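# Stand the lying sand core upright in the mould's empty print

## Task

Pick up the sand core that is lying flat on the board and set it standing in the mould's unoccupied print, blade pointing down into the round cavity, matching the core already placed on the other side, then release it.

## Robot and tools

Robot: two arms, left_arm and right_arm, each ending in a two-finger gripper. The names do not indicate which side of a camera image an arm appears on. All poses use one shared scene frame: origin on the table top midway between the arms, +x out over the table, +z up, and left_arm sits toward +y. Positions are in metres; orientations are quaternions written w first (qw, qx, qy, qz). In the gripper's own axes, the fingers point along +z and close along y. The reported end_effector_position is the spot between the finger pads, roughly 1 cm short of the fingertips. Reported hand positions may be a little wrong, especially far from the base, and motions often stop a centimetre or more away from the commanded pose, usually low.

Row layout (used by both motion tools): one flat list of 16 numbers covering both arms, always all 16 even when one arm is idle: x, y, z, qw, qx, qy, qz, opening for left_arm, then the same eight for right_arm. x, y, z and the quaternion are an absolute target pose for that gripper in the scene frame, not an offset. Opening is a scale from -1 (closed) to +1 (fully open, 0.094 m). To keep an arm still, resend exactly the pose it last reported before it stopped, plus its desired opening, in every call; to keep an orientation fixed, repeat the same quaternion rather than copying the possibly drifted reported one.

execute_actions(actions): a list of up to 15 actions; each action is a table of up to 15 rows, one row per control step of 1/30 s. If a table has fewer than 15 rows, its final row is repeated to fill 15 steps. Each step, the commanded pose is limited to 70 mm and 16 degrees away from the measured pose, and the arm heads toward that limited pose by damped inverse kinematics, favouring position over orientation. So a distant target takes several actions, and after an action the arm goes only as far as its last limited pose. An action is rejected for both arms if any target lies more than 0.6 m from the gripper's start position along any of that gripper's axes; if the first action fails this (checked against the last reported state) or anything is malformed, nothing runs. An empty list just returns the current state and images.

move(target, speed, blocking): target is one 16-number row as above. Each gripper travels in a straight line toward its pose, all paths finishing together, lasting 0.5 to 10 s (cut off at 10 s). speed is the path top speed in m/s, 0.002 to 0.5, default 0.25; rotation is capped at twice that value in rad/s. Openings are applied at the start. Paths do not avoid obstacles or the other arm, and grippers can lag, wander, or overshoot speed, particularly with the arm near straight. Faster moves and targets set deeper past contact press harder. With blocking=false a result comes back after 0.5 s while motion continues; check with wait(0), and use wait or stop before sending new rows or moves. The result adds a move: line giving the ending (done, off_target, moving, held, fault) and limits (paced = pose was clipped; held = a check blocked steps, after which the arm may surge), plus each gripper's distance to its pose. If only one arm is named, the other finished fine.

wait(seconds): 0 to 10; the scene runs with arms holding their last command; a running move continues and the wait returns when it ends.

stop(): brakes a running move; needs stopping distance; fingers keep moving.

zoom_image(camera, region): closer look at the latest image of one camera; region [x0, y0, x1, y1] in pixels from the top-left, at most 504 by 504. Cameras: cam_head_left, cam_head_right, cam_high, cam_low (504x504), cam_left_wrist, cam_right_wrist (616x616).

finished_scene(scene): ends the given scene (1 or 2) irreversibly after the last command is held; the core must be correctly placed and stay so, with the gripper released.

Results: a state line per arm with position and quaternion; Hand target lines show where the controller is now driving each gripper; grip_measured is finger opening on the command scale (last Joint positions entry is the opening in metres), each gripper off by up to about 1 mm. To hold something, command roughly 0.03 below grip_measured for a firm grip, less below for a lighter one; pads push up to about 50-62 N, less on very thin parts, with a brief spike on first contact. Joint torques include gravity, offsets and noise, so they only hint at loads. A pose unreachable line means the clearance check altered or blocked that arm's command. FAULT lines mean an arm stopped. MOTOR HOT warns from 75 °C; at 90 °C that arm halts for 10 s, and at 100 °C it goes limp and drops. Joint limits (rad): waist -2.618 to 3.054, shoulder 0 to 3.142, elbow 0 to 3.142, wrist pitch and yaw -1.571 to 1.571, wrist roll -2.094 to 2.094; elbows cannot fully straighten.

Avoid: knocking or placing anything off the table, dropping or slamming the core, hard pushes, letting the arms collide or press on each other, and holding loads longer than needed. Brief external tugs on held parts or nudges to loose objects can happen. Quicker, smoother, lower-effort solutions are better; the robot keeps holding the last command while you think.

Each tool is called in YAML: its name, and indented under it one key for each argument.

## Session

execute_actions:
  actions: []

Scene clock: 0.00 s.
left_arm: end_effector_position=(+0.3675, +0.3564, +0.1905) grip_measured=+1.000 end_effector_quat_wxyz=(+0.514, +0.287, +0.668, +0.454) | right_arm: end_effector_position=(+0.4368, -0.0512, +0.1625) grip_measured=+1.000 end_effector_quat_wxyz=(-0.227, +0.692, -0.674, +0.125)
Joint positions: left_arm=[-0.069  1.363  0.376  0.921 -0.512  1.096  0.094] | right_arm=[ 0.485  1.909  1.709 -0.857  0.103 -1.122  0.094]
Joint velocities: left_arm=[-0.012 -0.002 -0.012  0.022  0.037  0.037  0.   ] | right_arm=[-0.002 -0.007  0.017 -0.022 -0.037 -0.037  0.   ]
Joint torques (N m, as the arm reports them, + toward a larger angle): no reading
Hand target (left_arm): +0.368, +0.356, +0.197; +0.522, +0.280, +0.665, +0.455
Hand target (right_arm): +0.438, -0.050, +0.172; -0.238, +0.689, -0.673, +0.125

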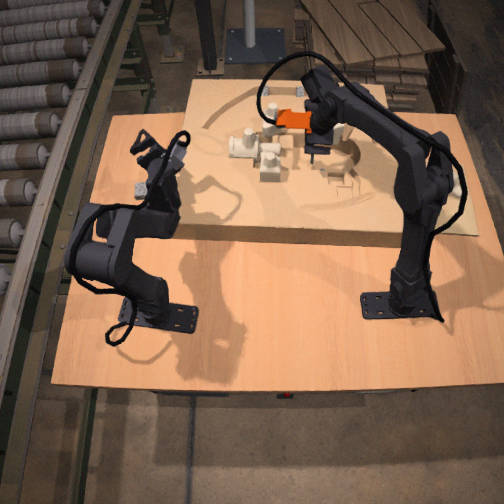

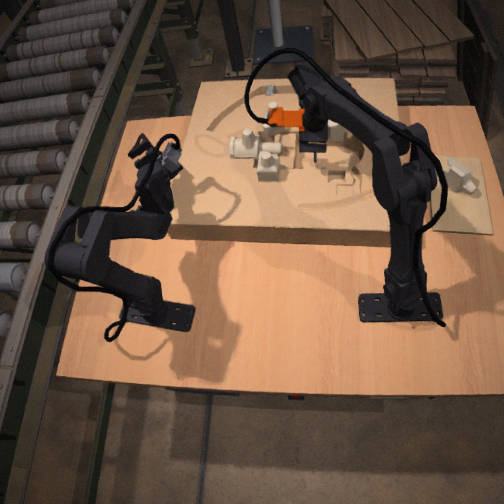

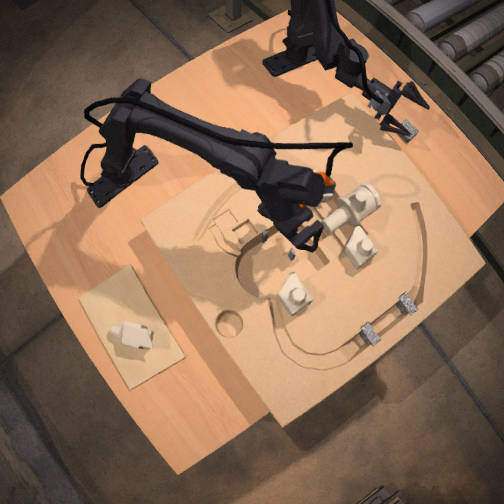

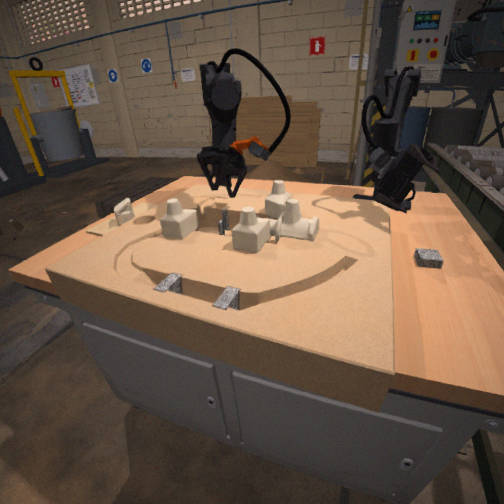

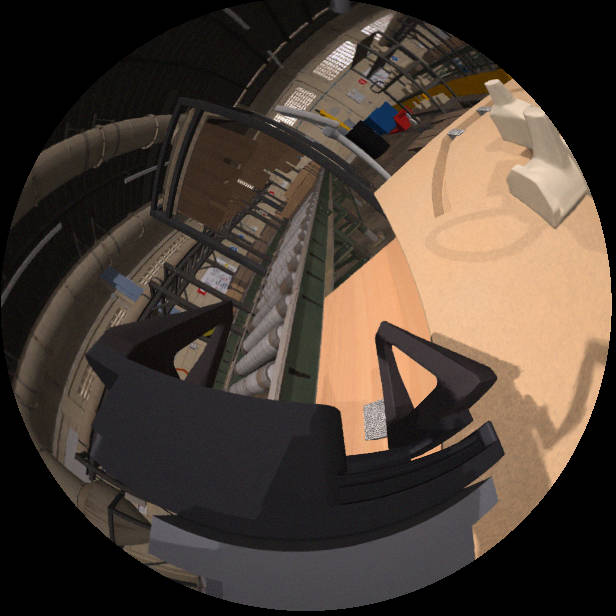

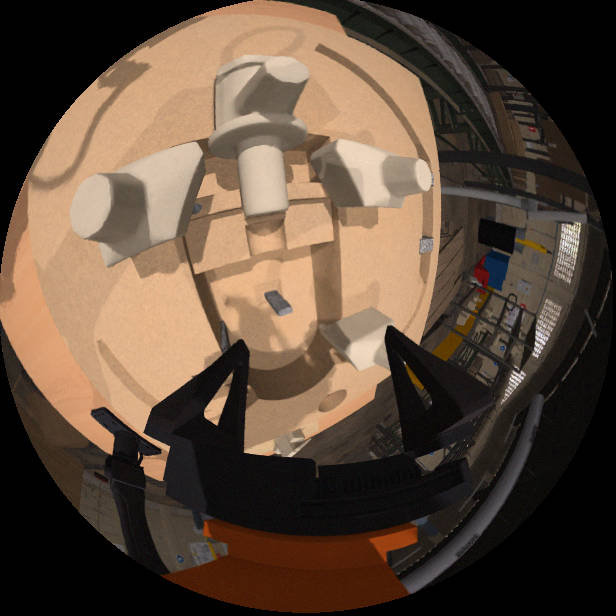

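zoom_image:
  camera: "cam_high"
  region: [70,260,200,400]

zoom_image:
  camera: "cam_head_right"
  region: [414,145,504,240]

zoom_image:
  camera: "cam_high"
  region: [180,180,340,340]

zoom_image:
  camera: "cam_low"
  region: [80,180,230,260]

Region (70, 260, 200, 400) of cam_high's 504x504 image, scaled by 3.600, with more detail than that image has; it fills the left 468 columns of this view, and the rest is white.

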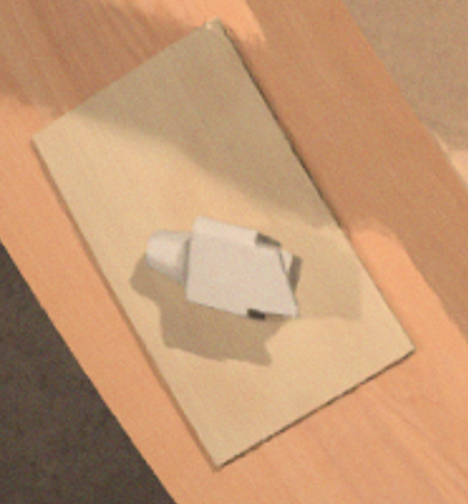

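Region (414, 145, 504, 240) of cam_head_right's 504x504 image, scaled by 5.305, with more detail than that image has; it fills the left 477 columns of this view, and the rest is white.

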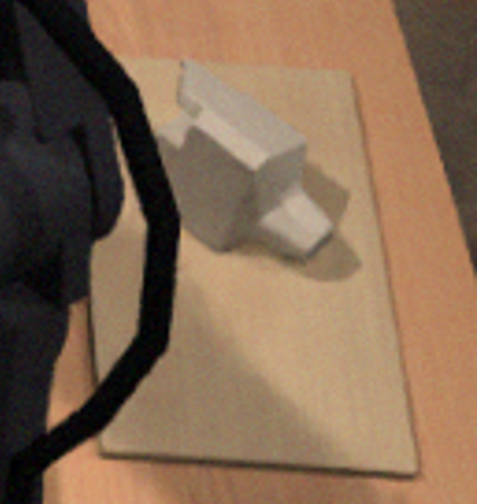

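Region (180, 180, 340, 340) of cam_high's 504x504 image, scaled by 3.150, with more detail than that image has.

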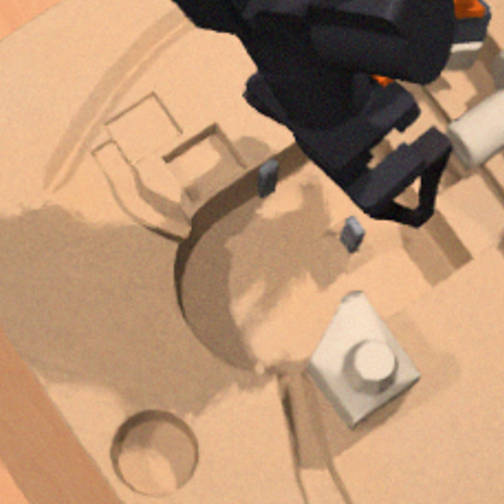

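Region (80, 180, 230, 260) of cam_low's 504x504 image, scaled by 3.360, with more detail than that image has; it fills the top 269 rows of this view, and the rest is white.

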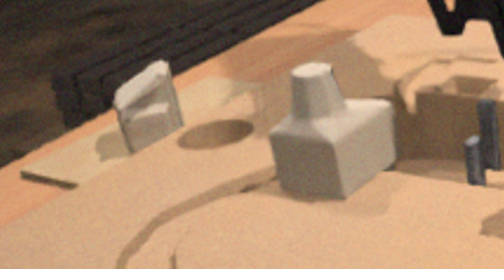

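move:
  target: [0.3675,0.3564,0.1905,0.514,0.287,0.668,0.454,1,0.42,-0.12,0.235,-0.227,0.692,-0.674,0.125,1]

move:
  target: [0.3675,0.3564,0.1905,0.514,0.287,0.668,0.454,1,0.37,-0.47,0.14,-0.391,0.347,-0.837,-0.162,1]

Scene clock: 94.47 s.
left_arm: end_effector_position=(+0.3675, +0.3564, +0.1905) grip_measured=+1.000 end_effector_quat_wxyz=(+0.514, +0.287, +0.668, +0.454) | right_arm: end_effector_position=(+0.4210, -0.1225, +0.2231) grip_measured=+1.000 end_effector_quat_wxyz=(-0.214, +0.691, -0.679, +0.125)
Joint positions: left_arm=[-0.069  1.363  0.376  0.921 -0.512  1.096  0.094] | right_arm=[ 0.335  1.786  1.804 -1.089  0.041 -1.247  0.094]
Joint velocities: left_arm=[-0.012  0.002 -0.017 -0.007 -0.022 -0.022  0.   ] | right_arm=[-0.002 -0.012  0.002 -0.022  0.022  0.051  0.   ]
Joint torques (N m, as the arm reports them, + toward a larger angle): left_arm=[ 0.01 -4.65  4.52  1.9   0.   -0.01] | right_arm=[-0.03 -9.05  7.83  1.19 -0.1  -0.08]
Hand target (left_arm): +0.367, +0.356, +0.191; +0.514, +0.287, +0.668, +0.454
Hand target (right_arm): +0.420, -0.120, +0.236; -0.228, +0.692, -0.674, +0.125
Off the commanded pose (left_arm): 0.000 m, 0 deg.
Off the commanded pose (right_arm): 0.012 m, 2 deg.
move: off_target (right_arm)

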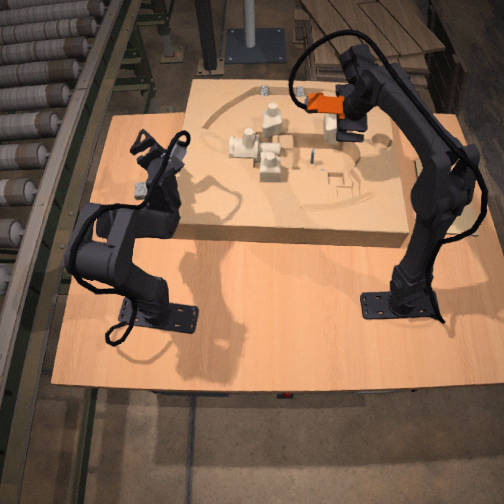

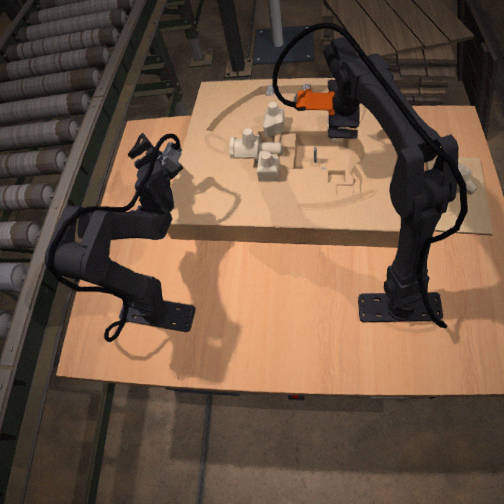

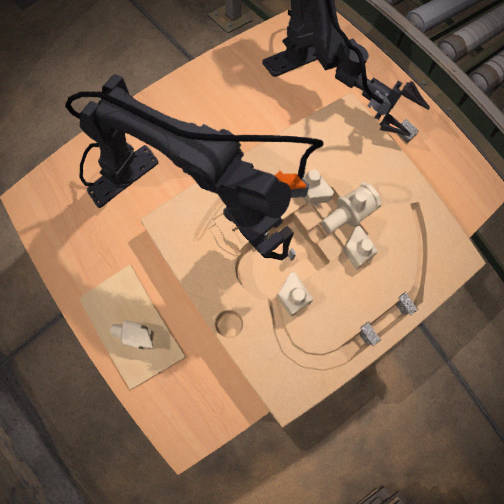

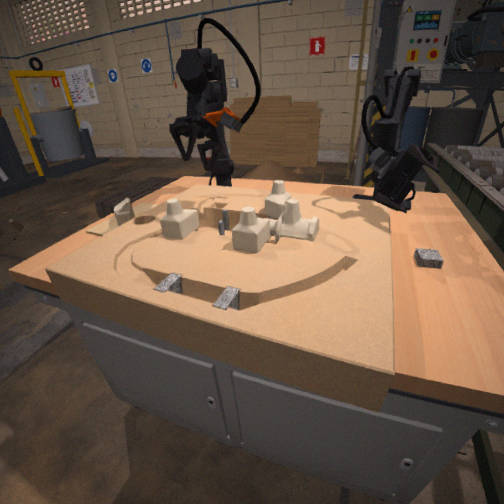

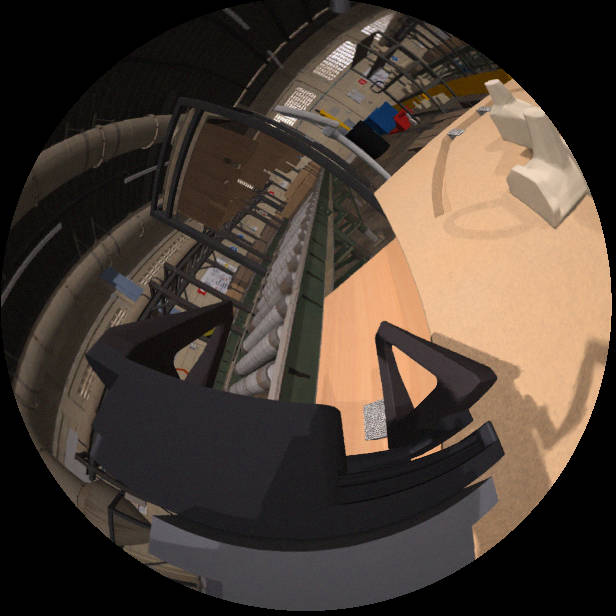

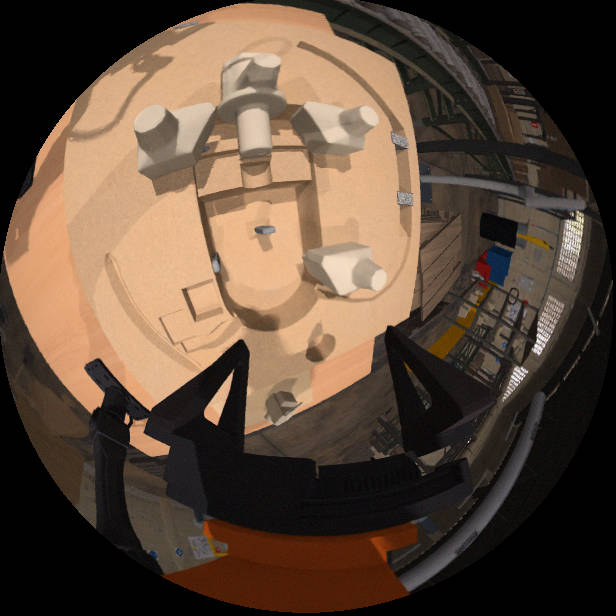

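Scene clock: 97.27 s.
left_arm: end_effector_position=(+0.3675, +0.3564, +0.1905) grip_measured=+1.000 end_effector_quat_wxyz=(+0.514, +0.287, +0.668, +0.454) | right_arm: end_effector_position=(+0.3632, -0.4725, +0.1336) grip_measured=+1.000 end_effector_quat_wxyz=(+0.388, -0.339, +0.843, +0.158)
Joint positions: left_arm=[-0.069  1.363  0.376  0.921 -0.512  1.096  0.094] | right_arm=[-0.876  2.086  1.73  -1.282 -0.863 -1.654  0.094]
Joint velocities: left_arm=[ 0.012 -0.022 -0.007 -0.066 -0.022  0.007  0.   ] | right_arm=[-0.007 -0.002  0.002 -0.037  0.007 -0.066  0.   ]
Joint torques (N m, as the arm reports them, + toward a larger angle): left_arm=[ 0.12 -4.63  4.57  1.87 -0.02 -0.04] | right_arm=[ 0.24 -9.55  7.61  0.13 -0.75 -0.13]
Hand target (left_arm): +0.367, +0.356, +0.190; +0.514, +0.287, +0.668, +0.454
Hand target (right_arm): +0.369, -0.472, +0.142; +0.401, -0.344, +0.835, +0.157
Off the commanded pose (left_arm): 0.000 m, 0 deg.
Off the commanded pose (right_arm): 0.010 m, 1 deg.
move: done

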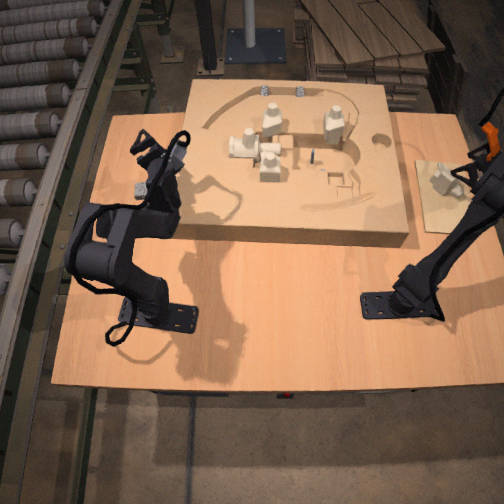

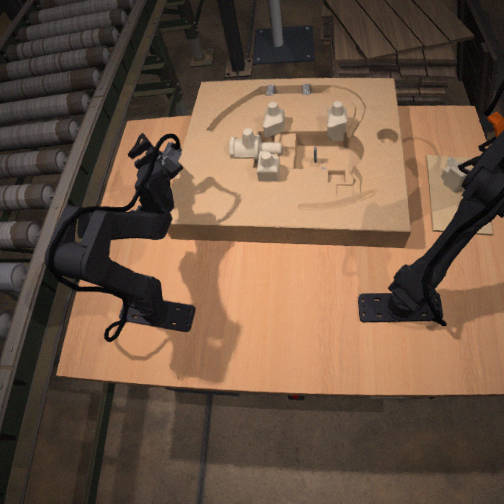

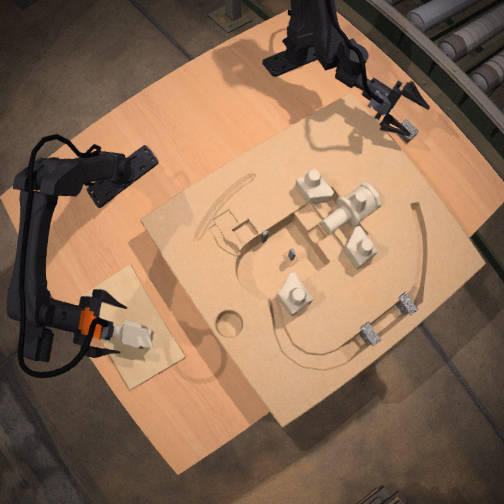

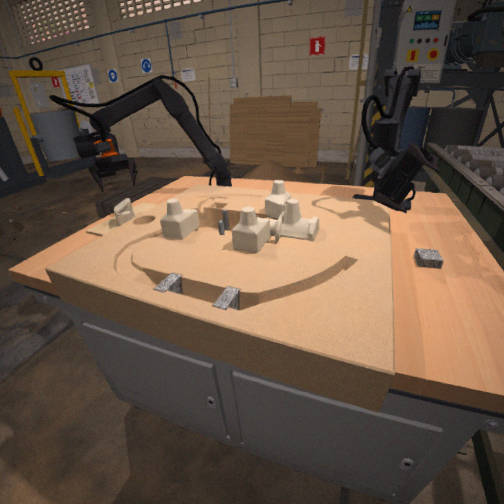

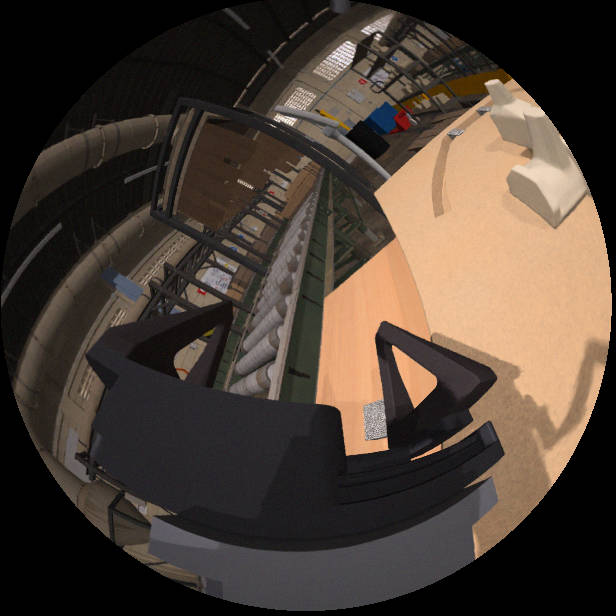

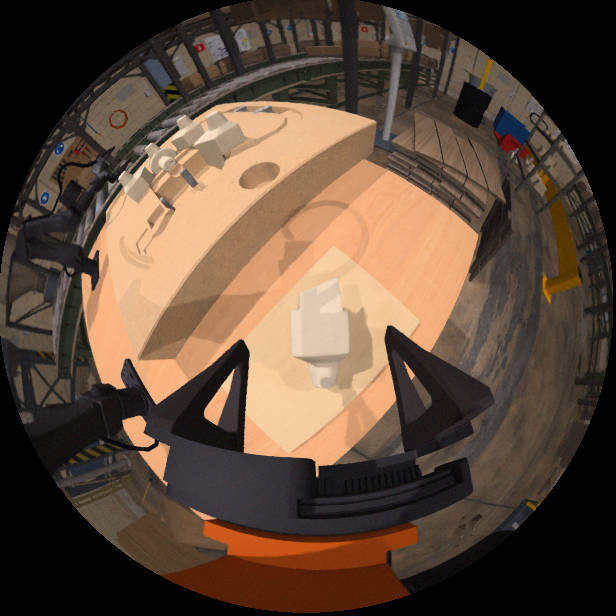

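move:
  target: [0.3675,0.3564,0.1905,0.514,0.287,0.668,0.454,1,0.373,-0.473,0.034,-0.391,0.347,-0.837,-0.162,1]
  speed: 0.1

Scene clock: 102.50 s.
left_arm: end_effector_position=(+0.3675, +0.3564, +0.1905) grip_measured=+1.000 end_effector_quat_wxyz=(+0.514, +0.287, +0.668, +0.454) | right_arm: end_effector_position=(+0.3706, -0.4783, +0.0359) grip_measured=+1.000 end_effector_quat_wxyz=(+0.385, -0.344, +0.842, +0.156)
Joint positions: left_arm=[-0.069  1.363  0.376  0.921 -0.512  1.096  0.094] | right_arm=[-0.869  2.226  1.555 -0.962 -0.855 -1.655  0.094]
Joint velocities: left_arm=[-0.012 -0.027  0.002 -0.051 -0.007 -0.007  0.   ] | right_arm=[ 0.007 -0.007  0.002 -0.11  -0.095 -0.051  0.   ]
Joint torques (N m, as the arm reports them, + toward a larger angle): left_arm=[ 0.02 -4.64  4.52  1.88 -0.02  0.  ] | right_arm=[  0.58 -10.53   4.32   0.32  -0.66  -0.11]
Hand target (left_arm): +0.367, +0.356, +0.191; +0.514, +0.287, +0.668, +0.454
Hand target (right_arm): +0.372, -0.472, +0.034; +0.391, -0.347, +0.837, +0.162
Off the commanded pose (left_arm): 0.000 m, 0 deg.
Off the commanded pose (right_arm): 0.006 m, 1 deg.
move: done

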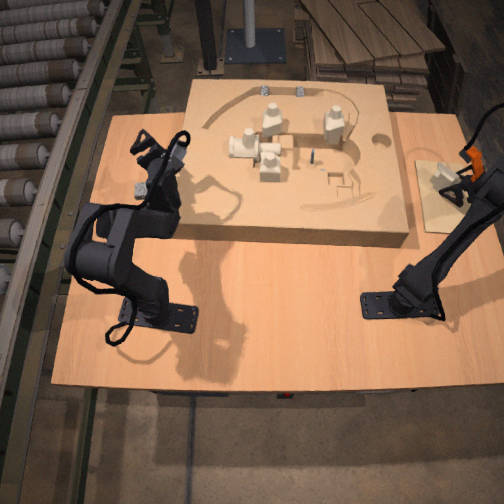

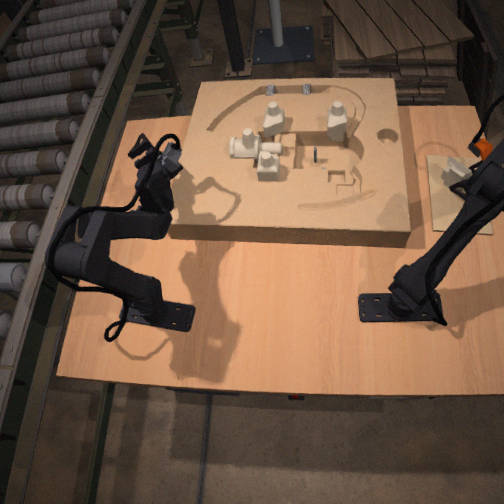

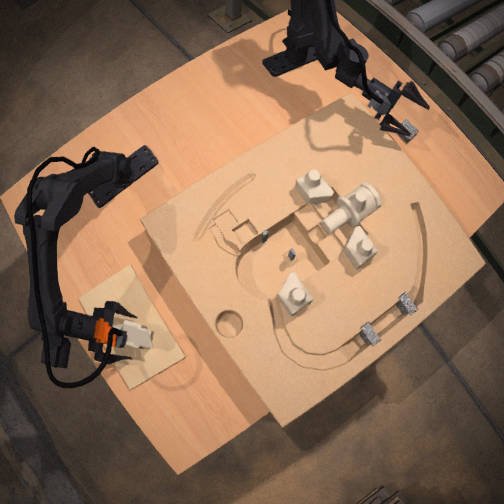

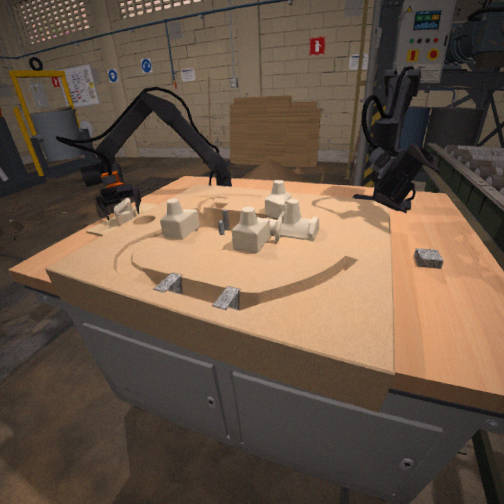

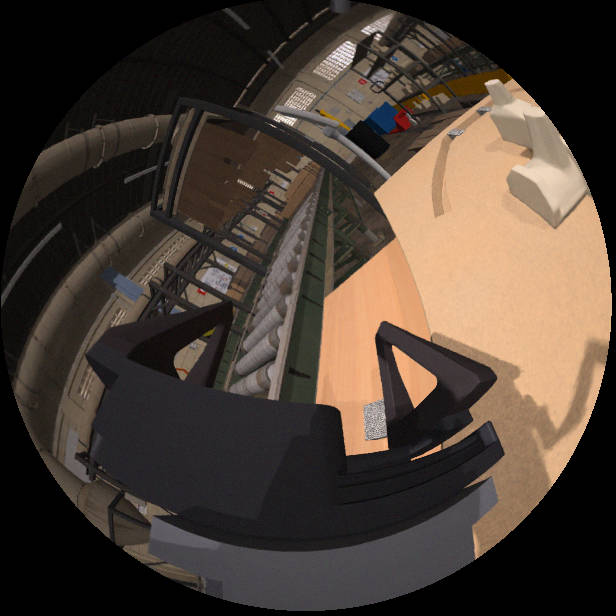

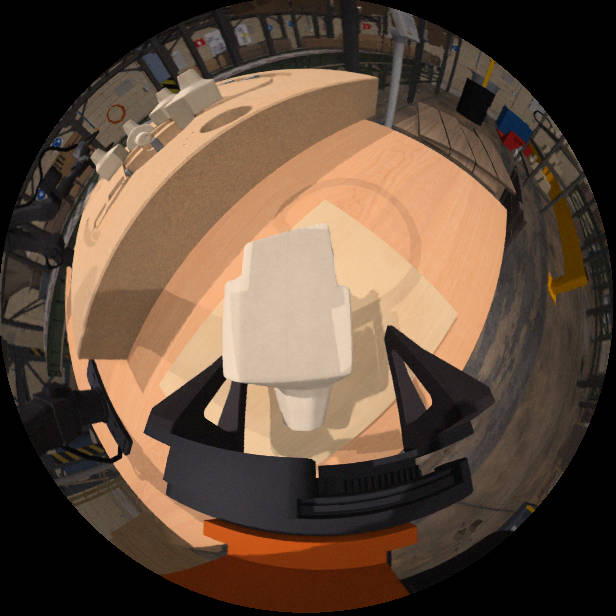

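execute_actions:
  actions:
    - [[0.3675,0.3564,0.1905,0.514,0.287,0.668,0.454,1,0.372,-0.466,0.034,-0.391,0.347,-0.837,-0.162,1]]
    - [[0.3675,0.3564,0.1905,0.514,0.287,0.668,0.454,1,0.374,-0.459,0.033,-0.391,0.347,-0.837,-0.162,0.8]]
    - [[0.3675,0.3564,0.1905,0.514,0.287,0.668,0.454,1,0.374,-0.459,0.033,-0.391,0.347,-0.837,-0.162,0.5]]

Scene clock: 109.50 s.
left_arm: end_effector_position=(+0.3675, +0.3564, +0.1905) grip_measured=+1.000 end_effector_quat_wxyz=(+0.514, +0.287, +0.668, +0.454) | right_arm: end_effector_position=(+0.3721, -0.4638, +0.0235) grip_measured=+0.502 end_effector_quat_wxyz=(+0.382, -0.346, +0.841, +0.164)
Joint positions: left_arm=[-0.069  1.363  0.376  0.921 -0.512  1.096  0.094] | right_arm=[-0.842  2.224  1.496 -0.902 -0.857 -1.633  0.071]
Joint velocities: left_arm=[-0.017  0.012  0.012 -0.037 -0.037 -0.007  0.   ] | right_arm=[-0.002 -0.002 -0.007 -0.022 -0.037  0.007  0.001]
Joint torques (N m, as the arm reports them, + toward a larger angle): left_arm=[ 0.04 -4.69  4.52  1.9  -0.02  0.  ] | right_arm=[  0.48 -12.98   3.89   0.34  -0.66   0.05]
Hand target (left_arm): +0.367, +0.356, +0.190; +0.514, +0.287, +0.668, +0.454
Hand target (right_arm): +0.374, -0.459, +0.033; +0.391, -0.347, +0.837, +0.162
Off the commanded pose (left_arm): 0.000 m, 0 deg.
Off the commanded pose (right_arm): 0.011 m, 1 deg.

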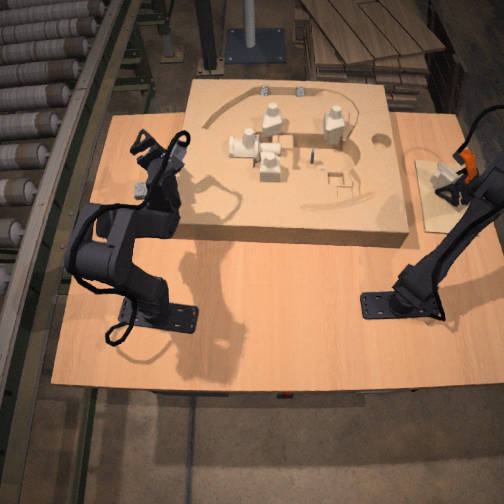

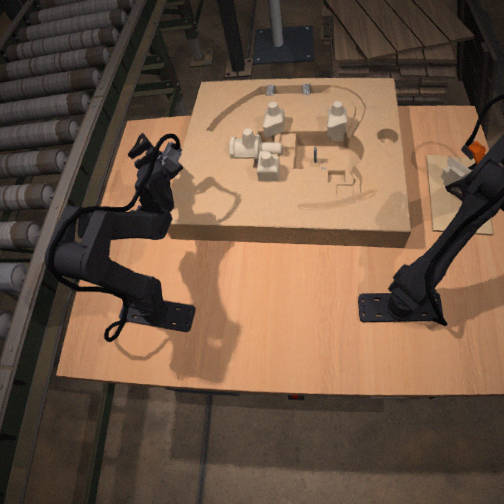

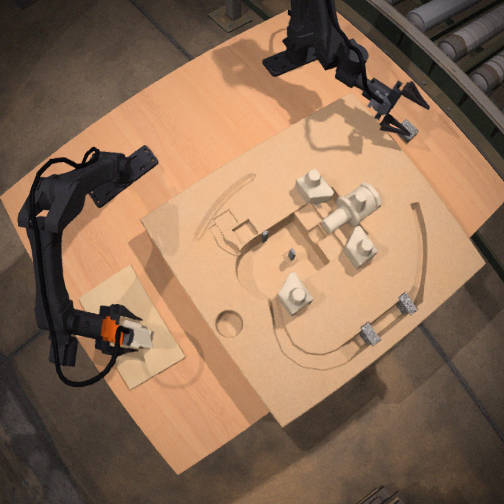

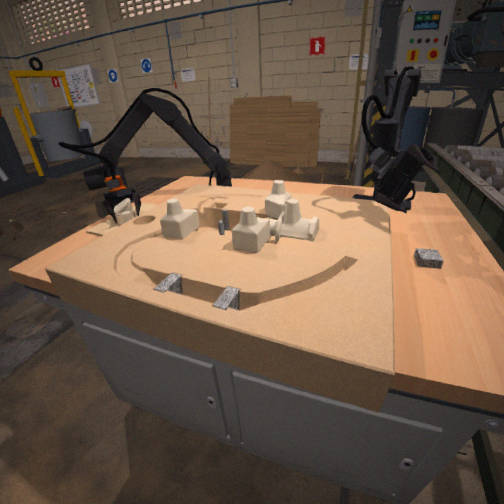

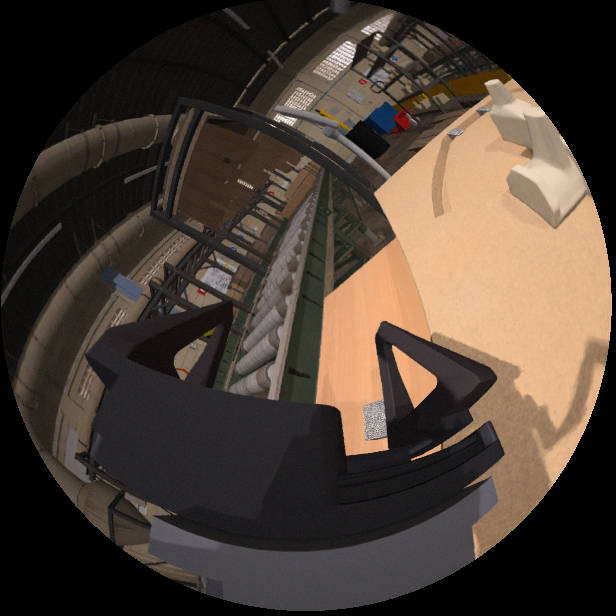

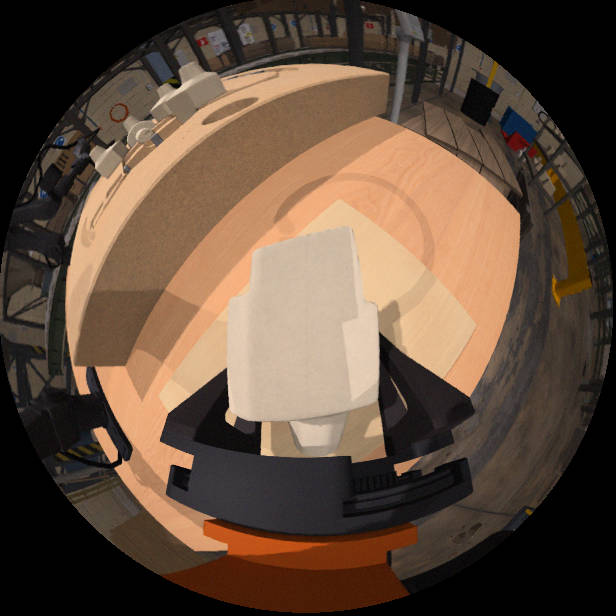

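execute_actions:
  actions:
    - [[0.3675,0.3564,0.1905,0.514,0.287,0.668,0.454,1,0.374,-0.460,0.044,-0.391,0.347,-0.837,-0.162,0.4]]
    - [[0.3675,0.3564,0.1905,0.514,0.287,0.668,0.454,1,0.374,-0.461,0.046,-0.391,0.347,-0.837,-0.162,0.25]]
    - [[0.3675,0.3564,0.1905,0.514,0.287,0.668,0.454,1,0.374,-0.461,0.046,-0.391,0.347,-0.837,-0.162,0.12]]

Scene clock: 114.33 s.
left_arm: end_effector_position=(+0.3675, +0.3564, +0.1905) grip_measured=+1.000 end_effector_quat_wxyz=(+0.514, +0.287, +0.668, +0.454) | right_arm: end_effector_position=(+0.3709, -0.4626, +0.0290) grip_measured=+0.166 end_effector_quat_wxyz=(+0.382, -0.346, +0.841, +0.165)
Joint positions: left_arm=[-0.069  1.363  0.376  0.921 -0.512  1.096  0.094] | right_arm=[-0.842  2.209  1.496 -0.918 -0.857 -1.633  0.055]
Joint velocities: left_arm=[ 0.017  0.012 -0.012 -0.007 -0.022 -0.037  0.   ] | right_arm=[ 0.007  0.007  0.002  0.022  0.066 -0.007 -0.   ]
Joint torques (N m, as the arm reports them, + toward a larger angle): left_arm=[ 0.09 -4.65  4.55  1.89 -0.03 -0.01] | right_arm=[  0.22 -13.06   5.9   -0.01  -0.66   0.01]
Hand target (left_arm): +0.367, +0.356, +0.191; +0.514, +0.287, +0.668, +0.454
Hand target (right_arm): +0.374, -0.461, +0.046; +0.391, -0.347, +0.837, +0.162
Off the commanded pose (left_arm): 0.000 m, 0 deg.
Off the commanded pose (right_arm): 0.017 m, 1 deg.

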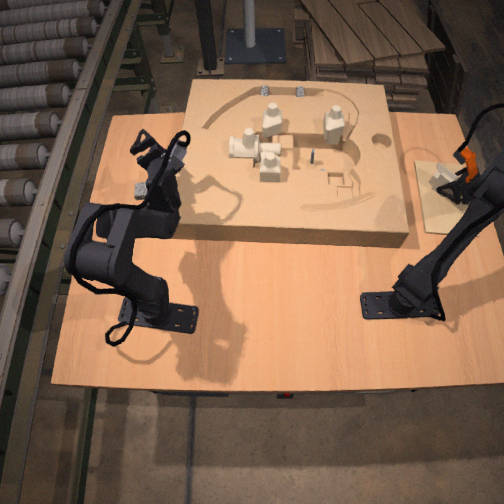

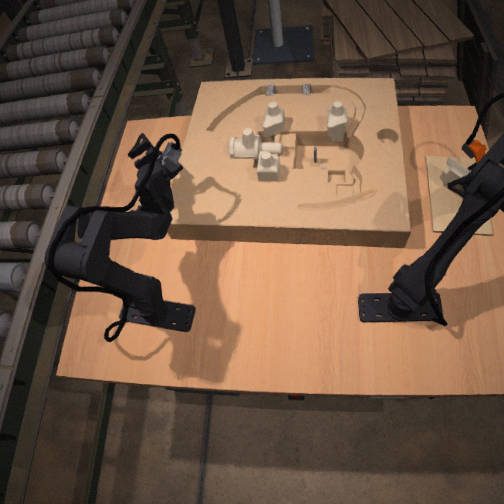

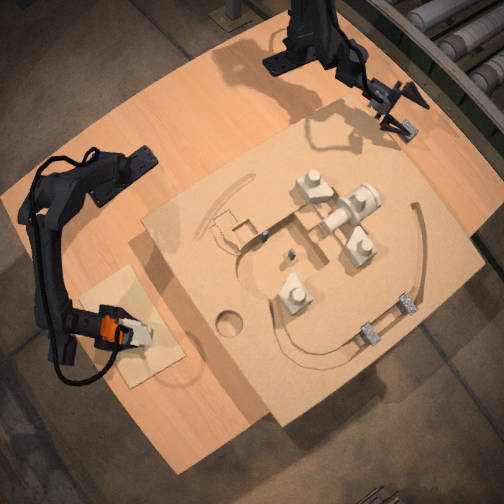

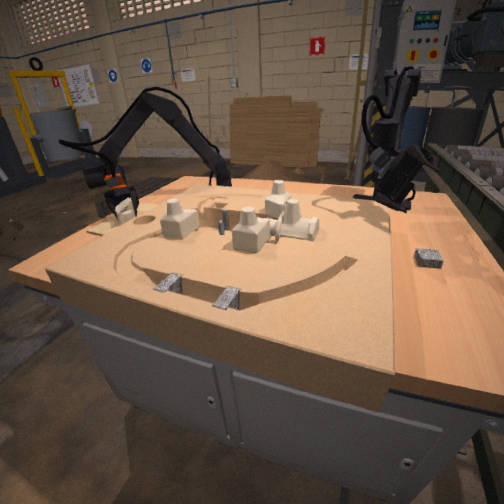

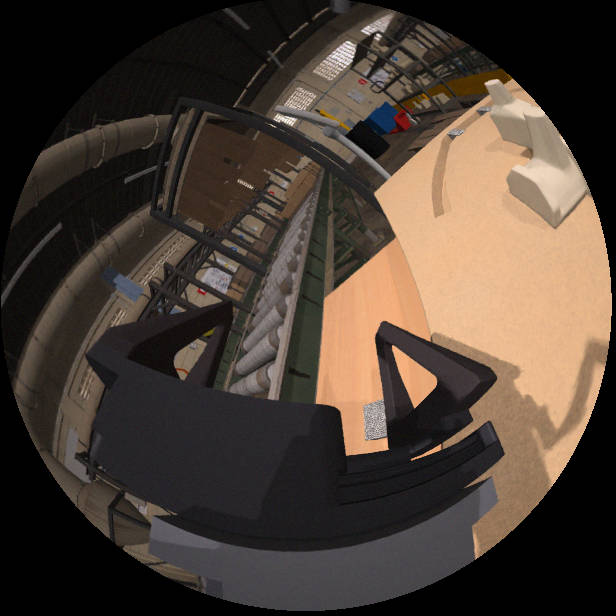

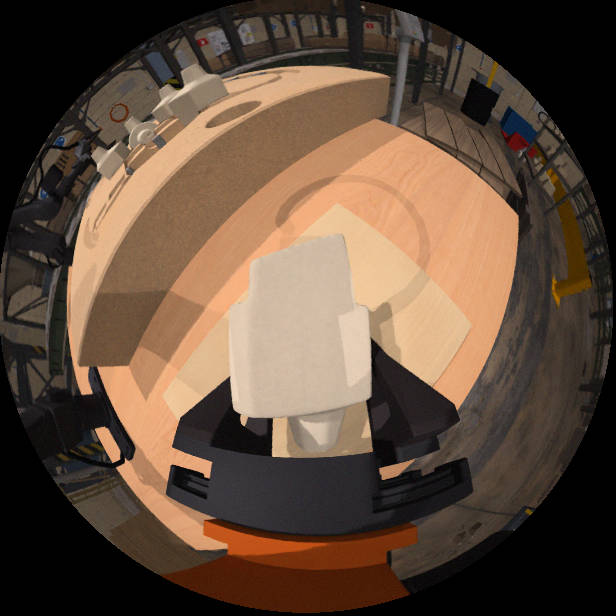

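execute_actions:
  actions: []

Scene clock: 132.20 s.
left_arm: end_effector_position=(+0.3675, +0.3564, +0.1905) grip_measured=+1.000 end_effector_quat_wxyz=(+0.514, +0.287, +0.668, +0.454) | right_arm: end_effector_position=(+0.3709, -0.4626, +0.0290) grip_measured=+0.166 end_effector_quat_wxyz=(+0.382, -0.346, +0.841, +0.165)
Joint positions: left_arm=[-0.069  1.363  0.376  0.921 -0.512  1.096  0.094] | right_arm=[-0.842  2.209  1.496 -0.918 -0.857 -1.633  0.055]
Joint velocities: left_arm=[-0.007 -0.027  0.002 -0.081  0.037 -0.051  0.   ] | right_arm=[-0.022 -0.007  0.007 -0.066 -0.007 -0.007 -0.001]
Joint torques (N m, as the arm reports them, + toward a larger angle): left_arm=[ 0.08 -4.62  4.46  1.88  0.02 -0.01] | right_arm=[  0.21 -13.06   5.9    0.    -0.66   0.01]
Hand target (left_arm): +0.367, +0.356, +0.191; +0.514, +0.287, +0.668, +0.454
Hand target (right_arm): +0.374, -0.461, +0.046; +0.391, -0.347, +0.837, +0.162
Off the commanded pose (left_arm): 0.000 m, 0 deg.
Off the commanded pose (right_arm): 0.017 m, 1 deg.

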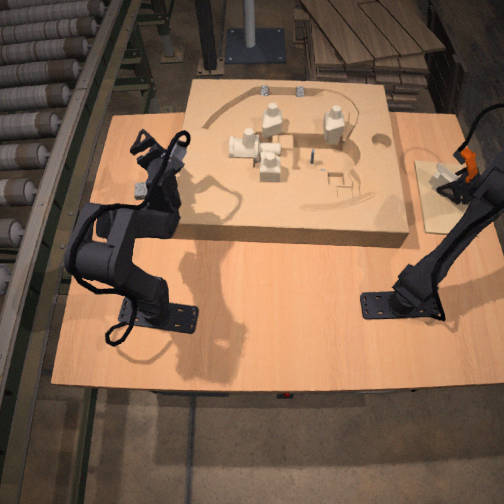

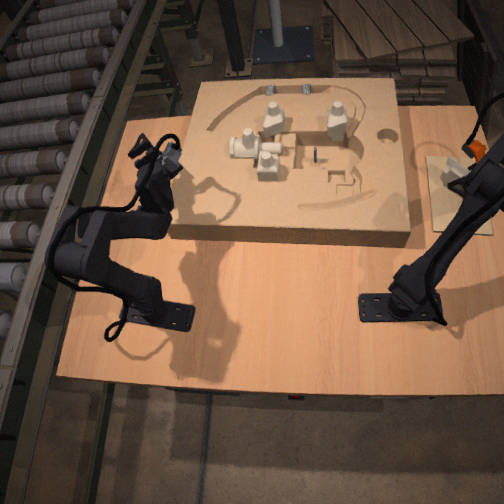

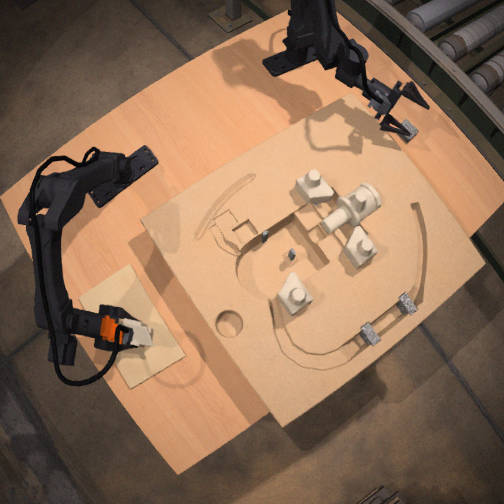

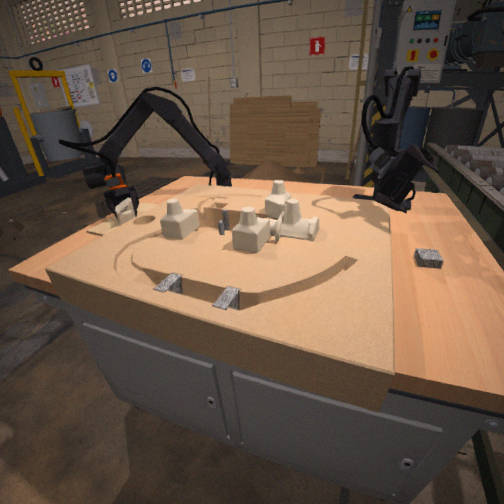

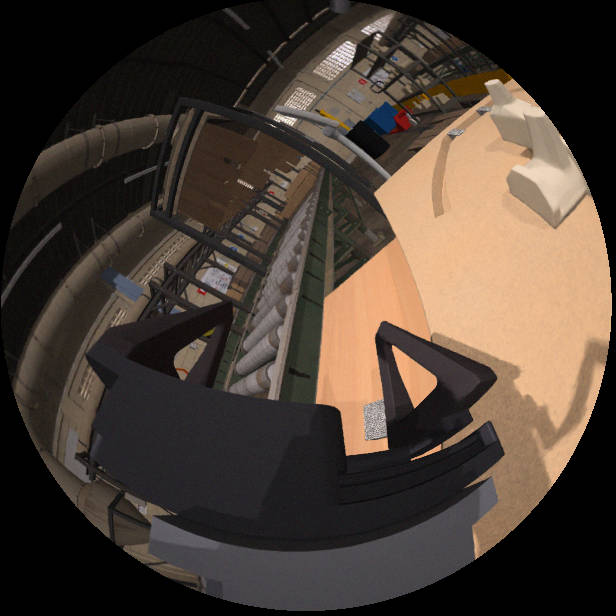

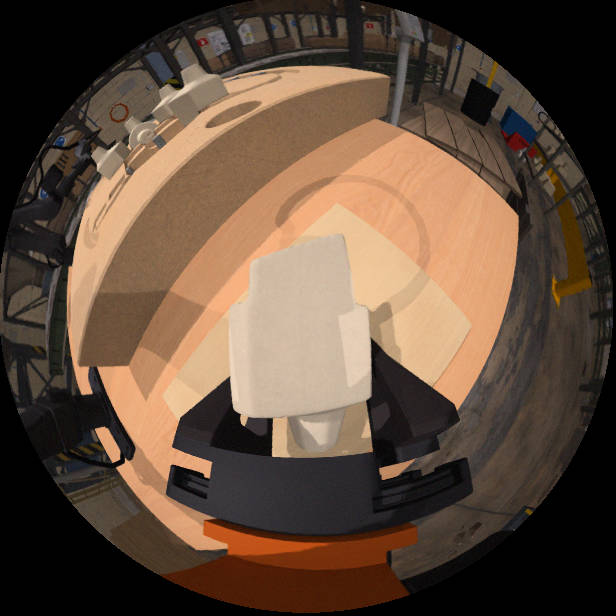

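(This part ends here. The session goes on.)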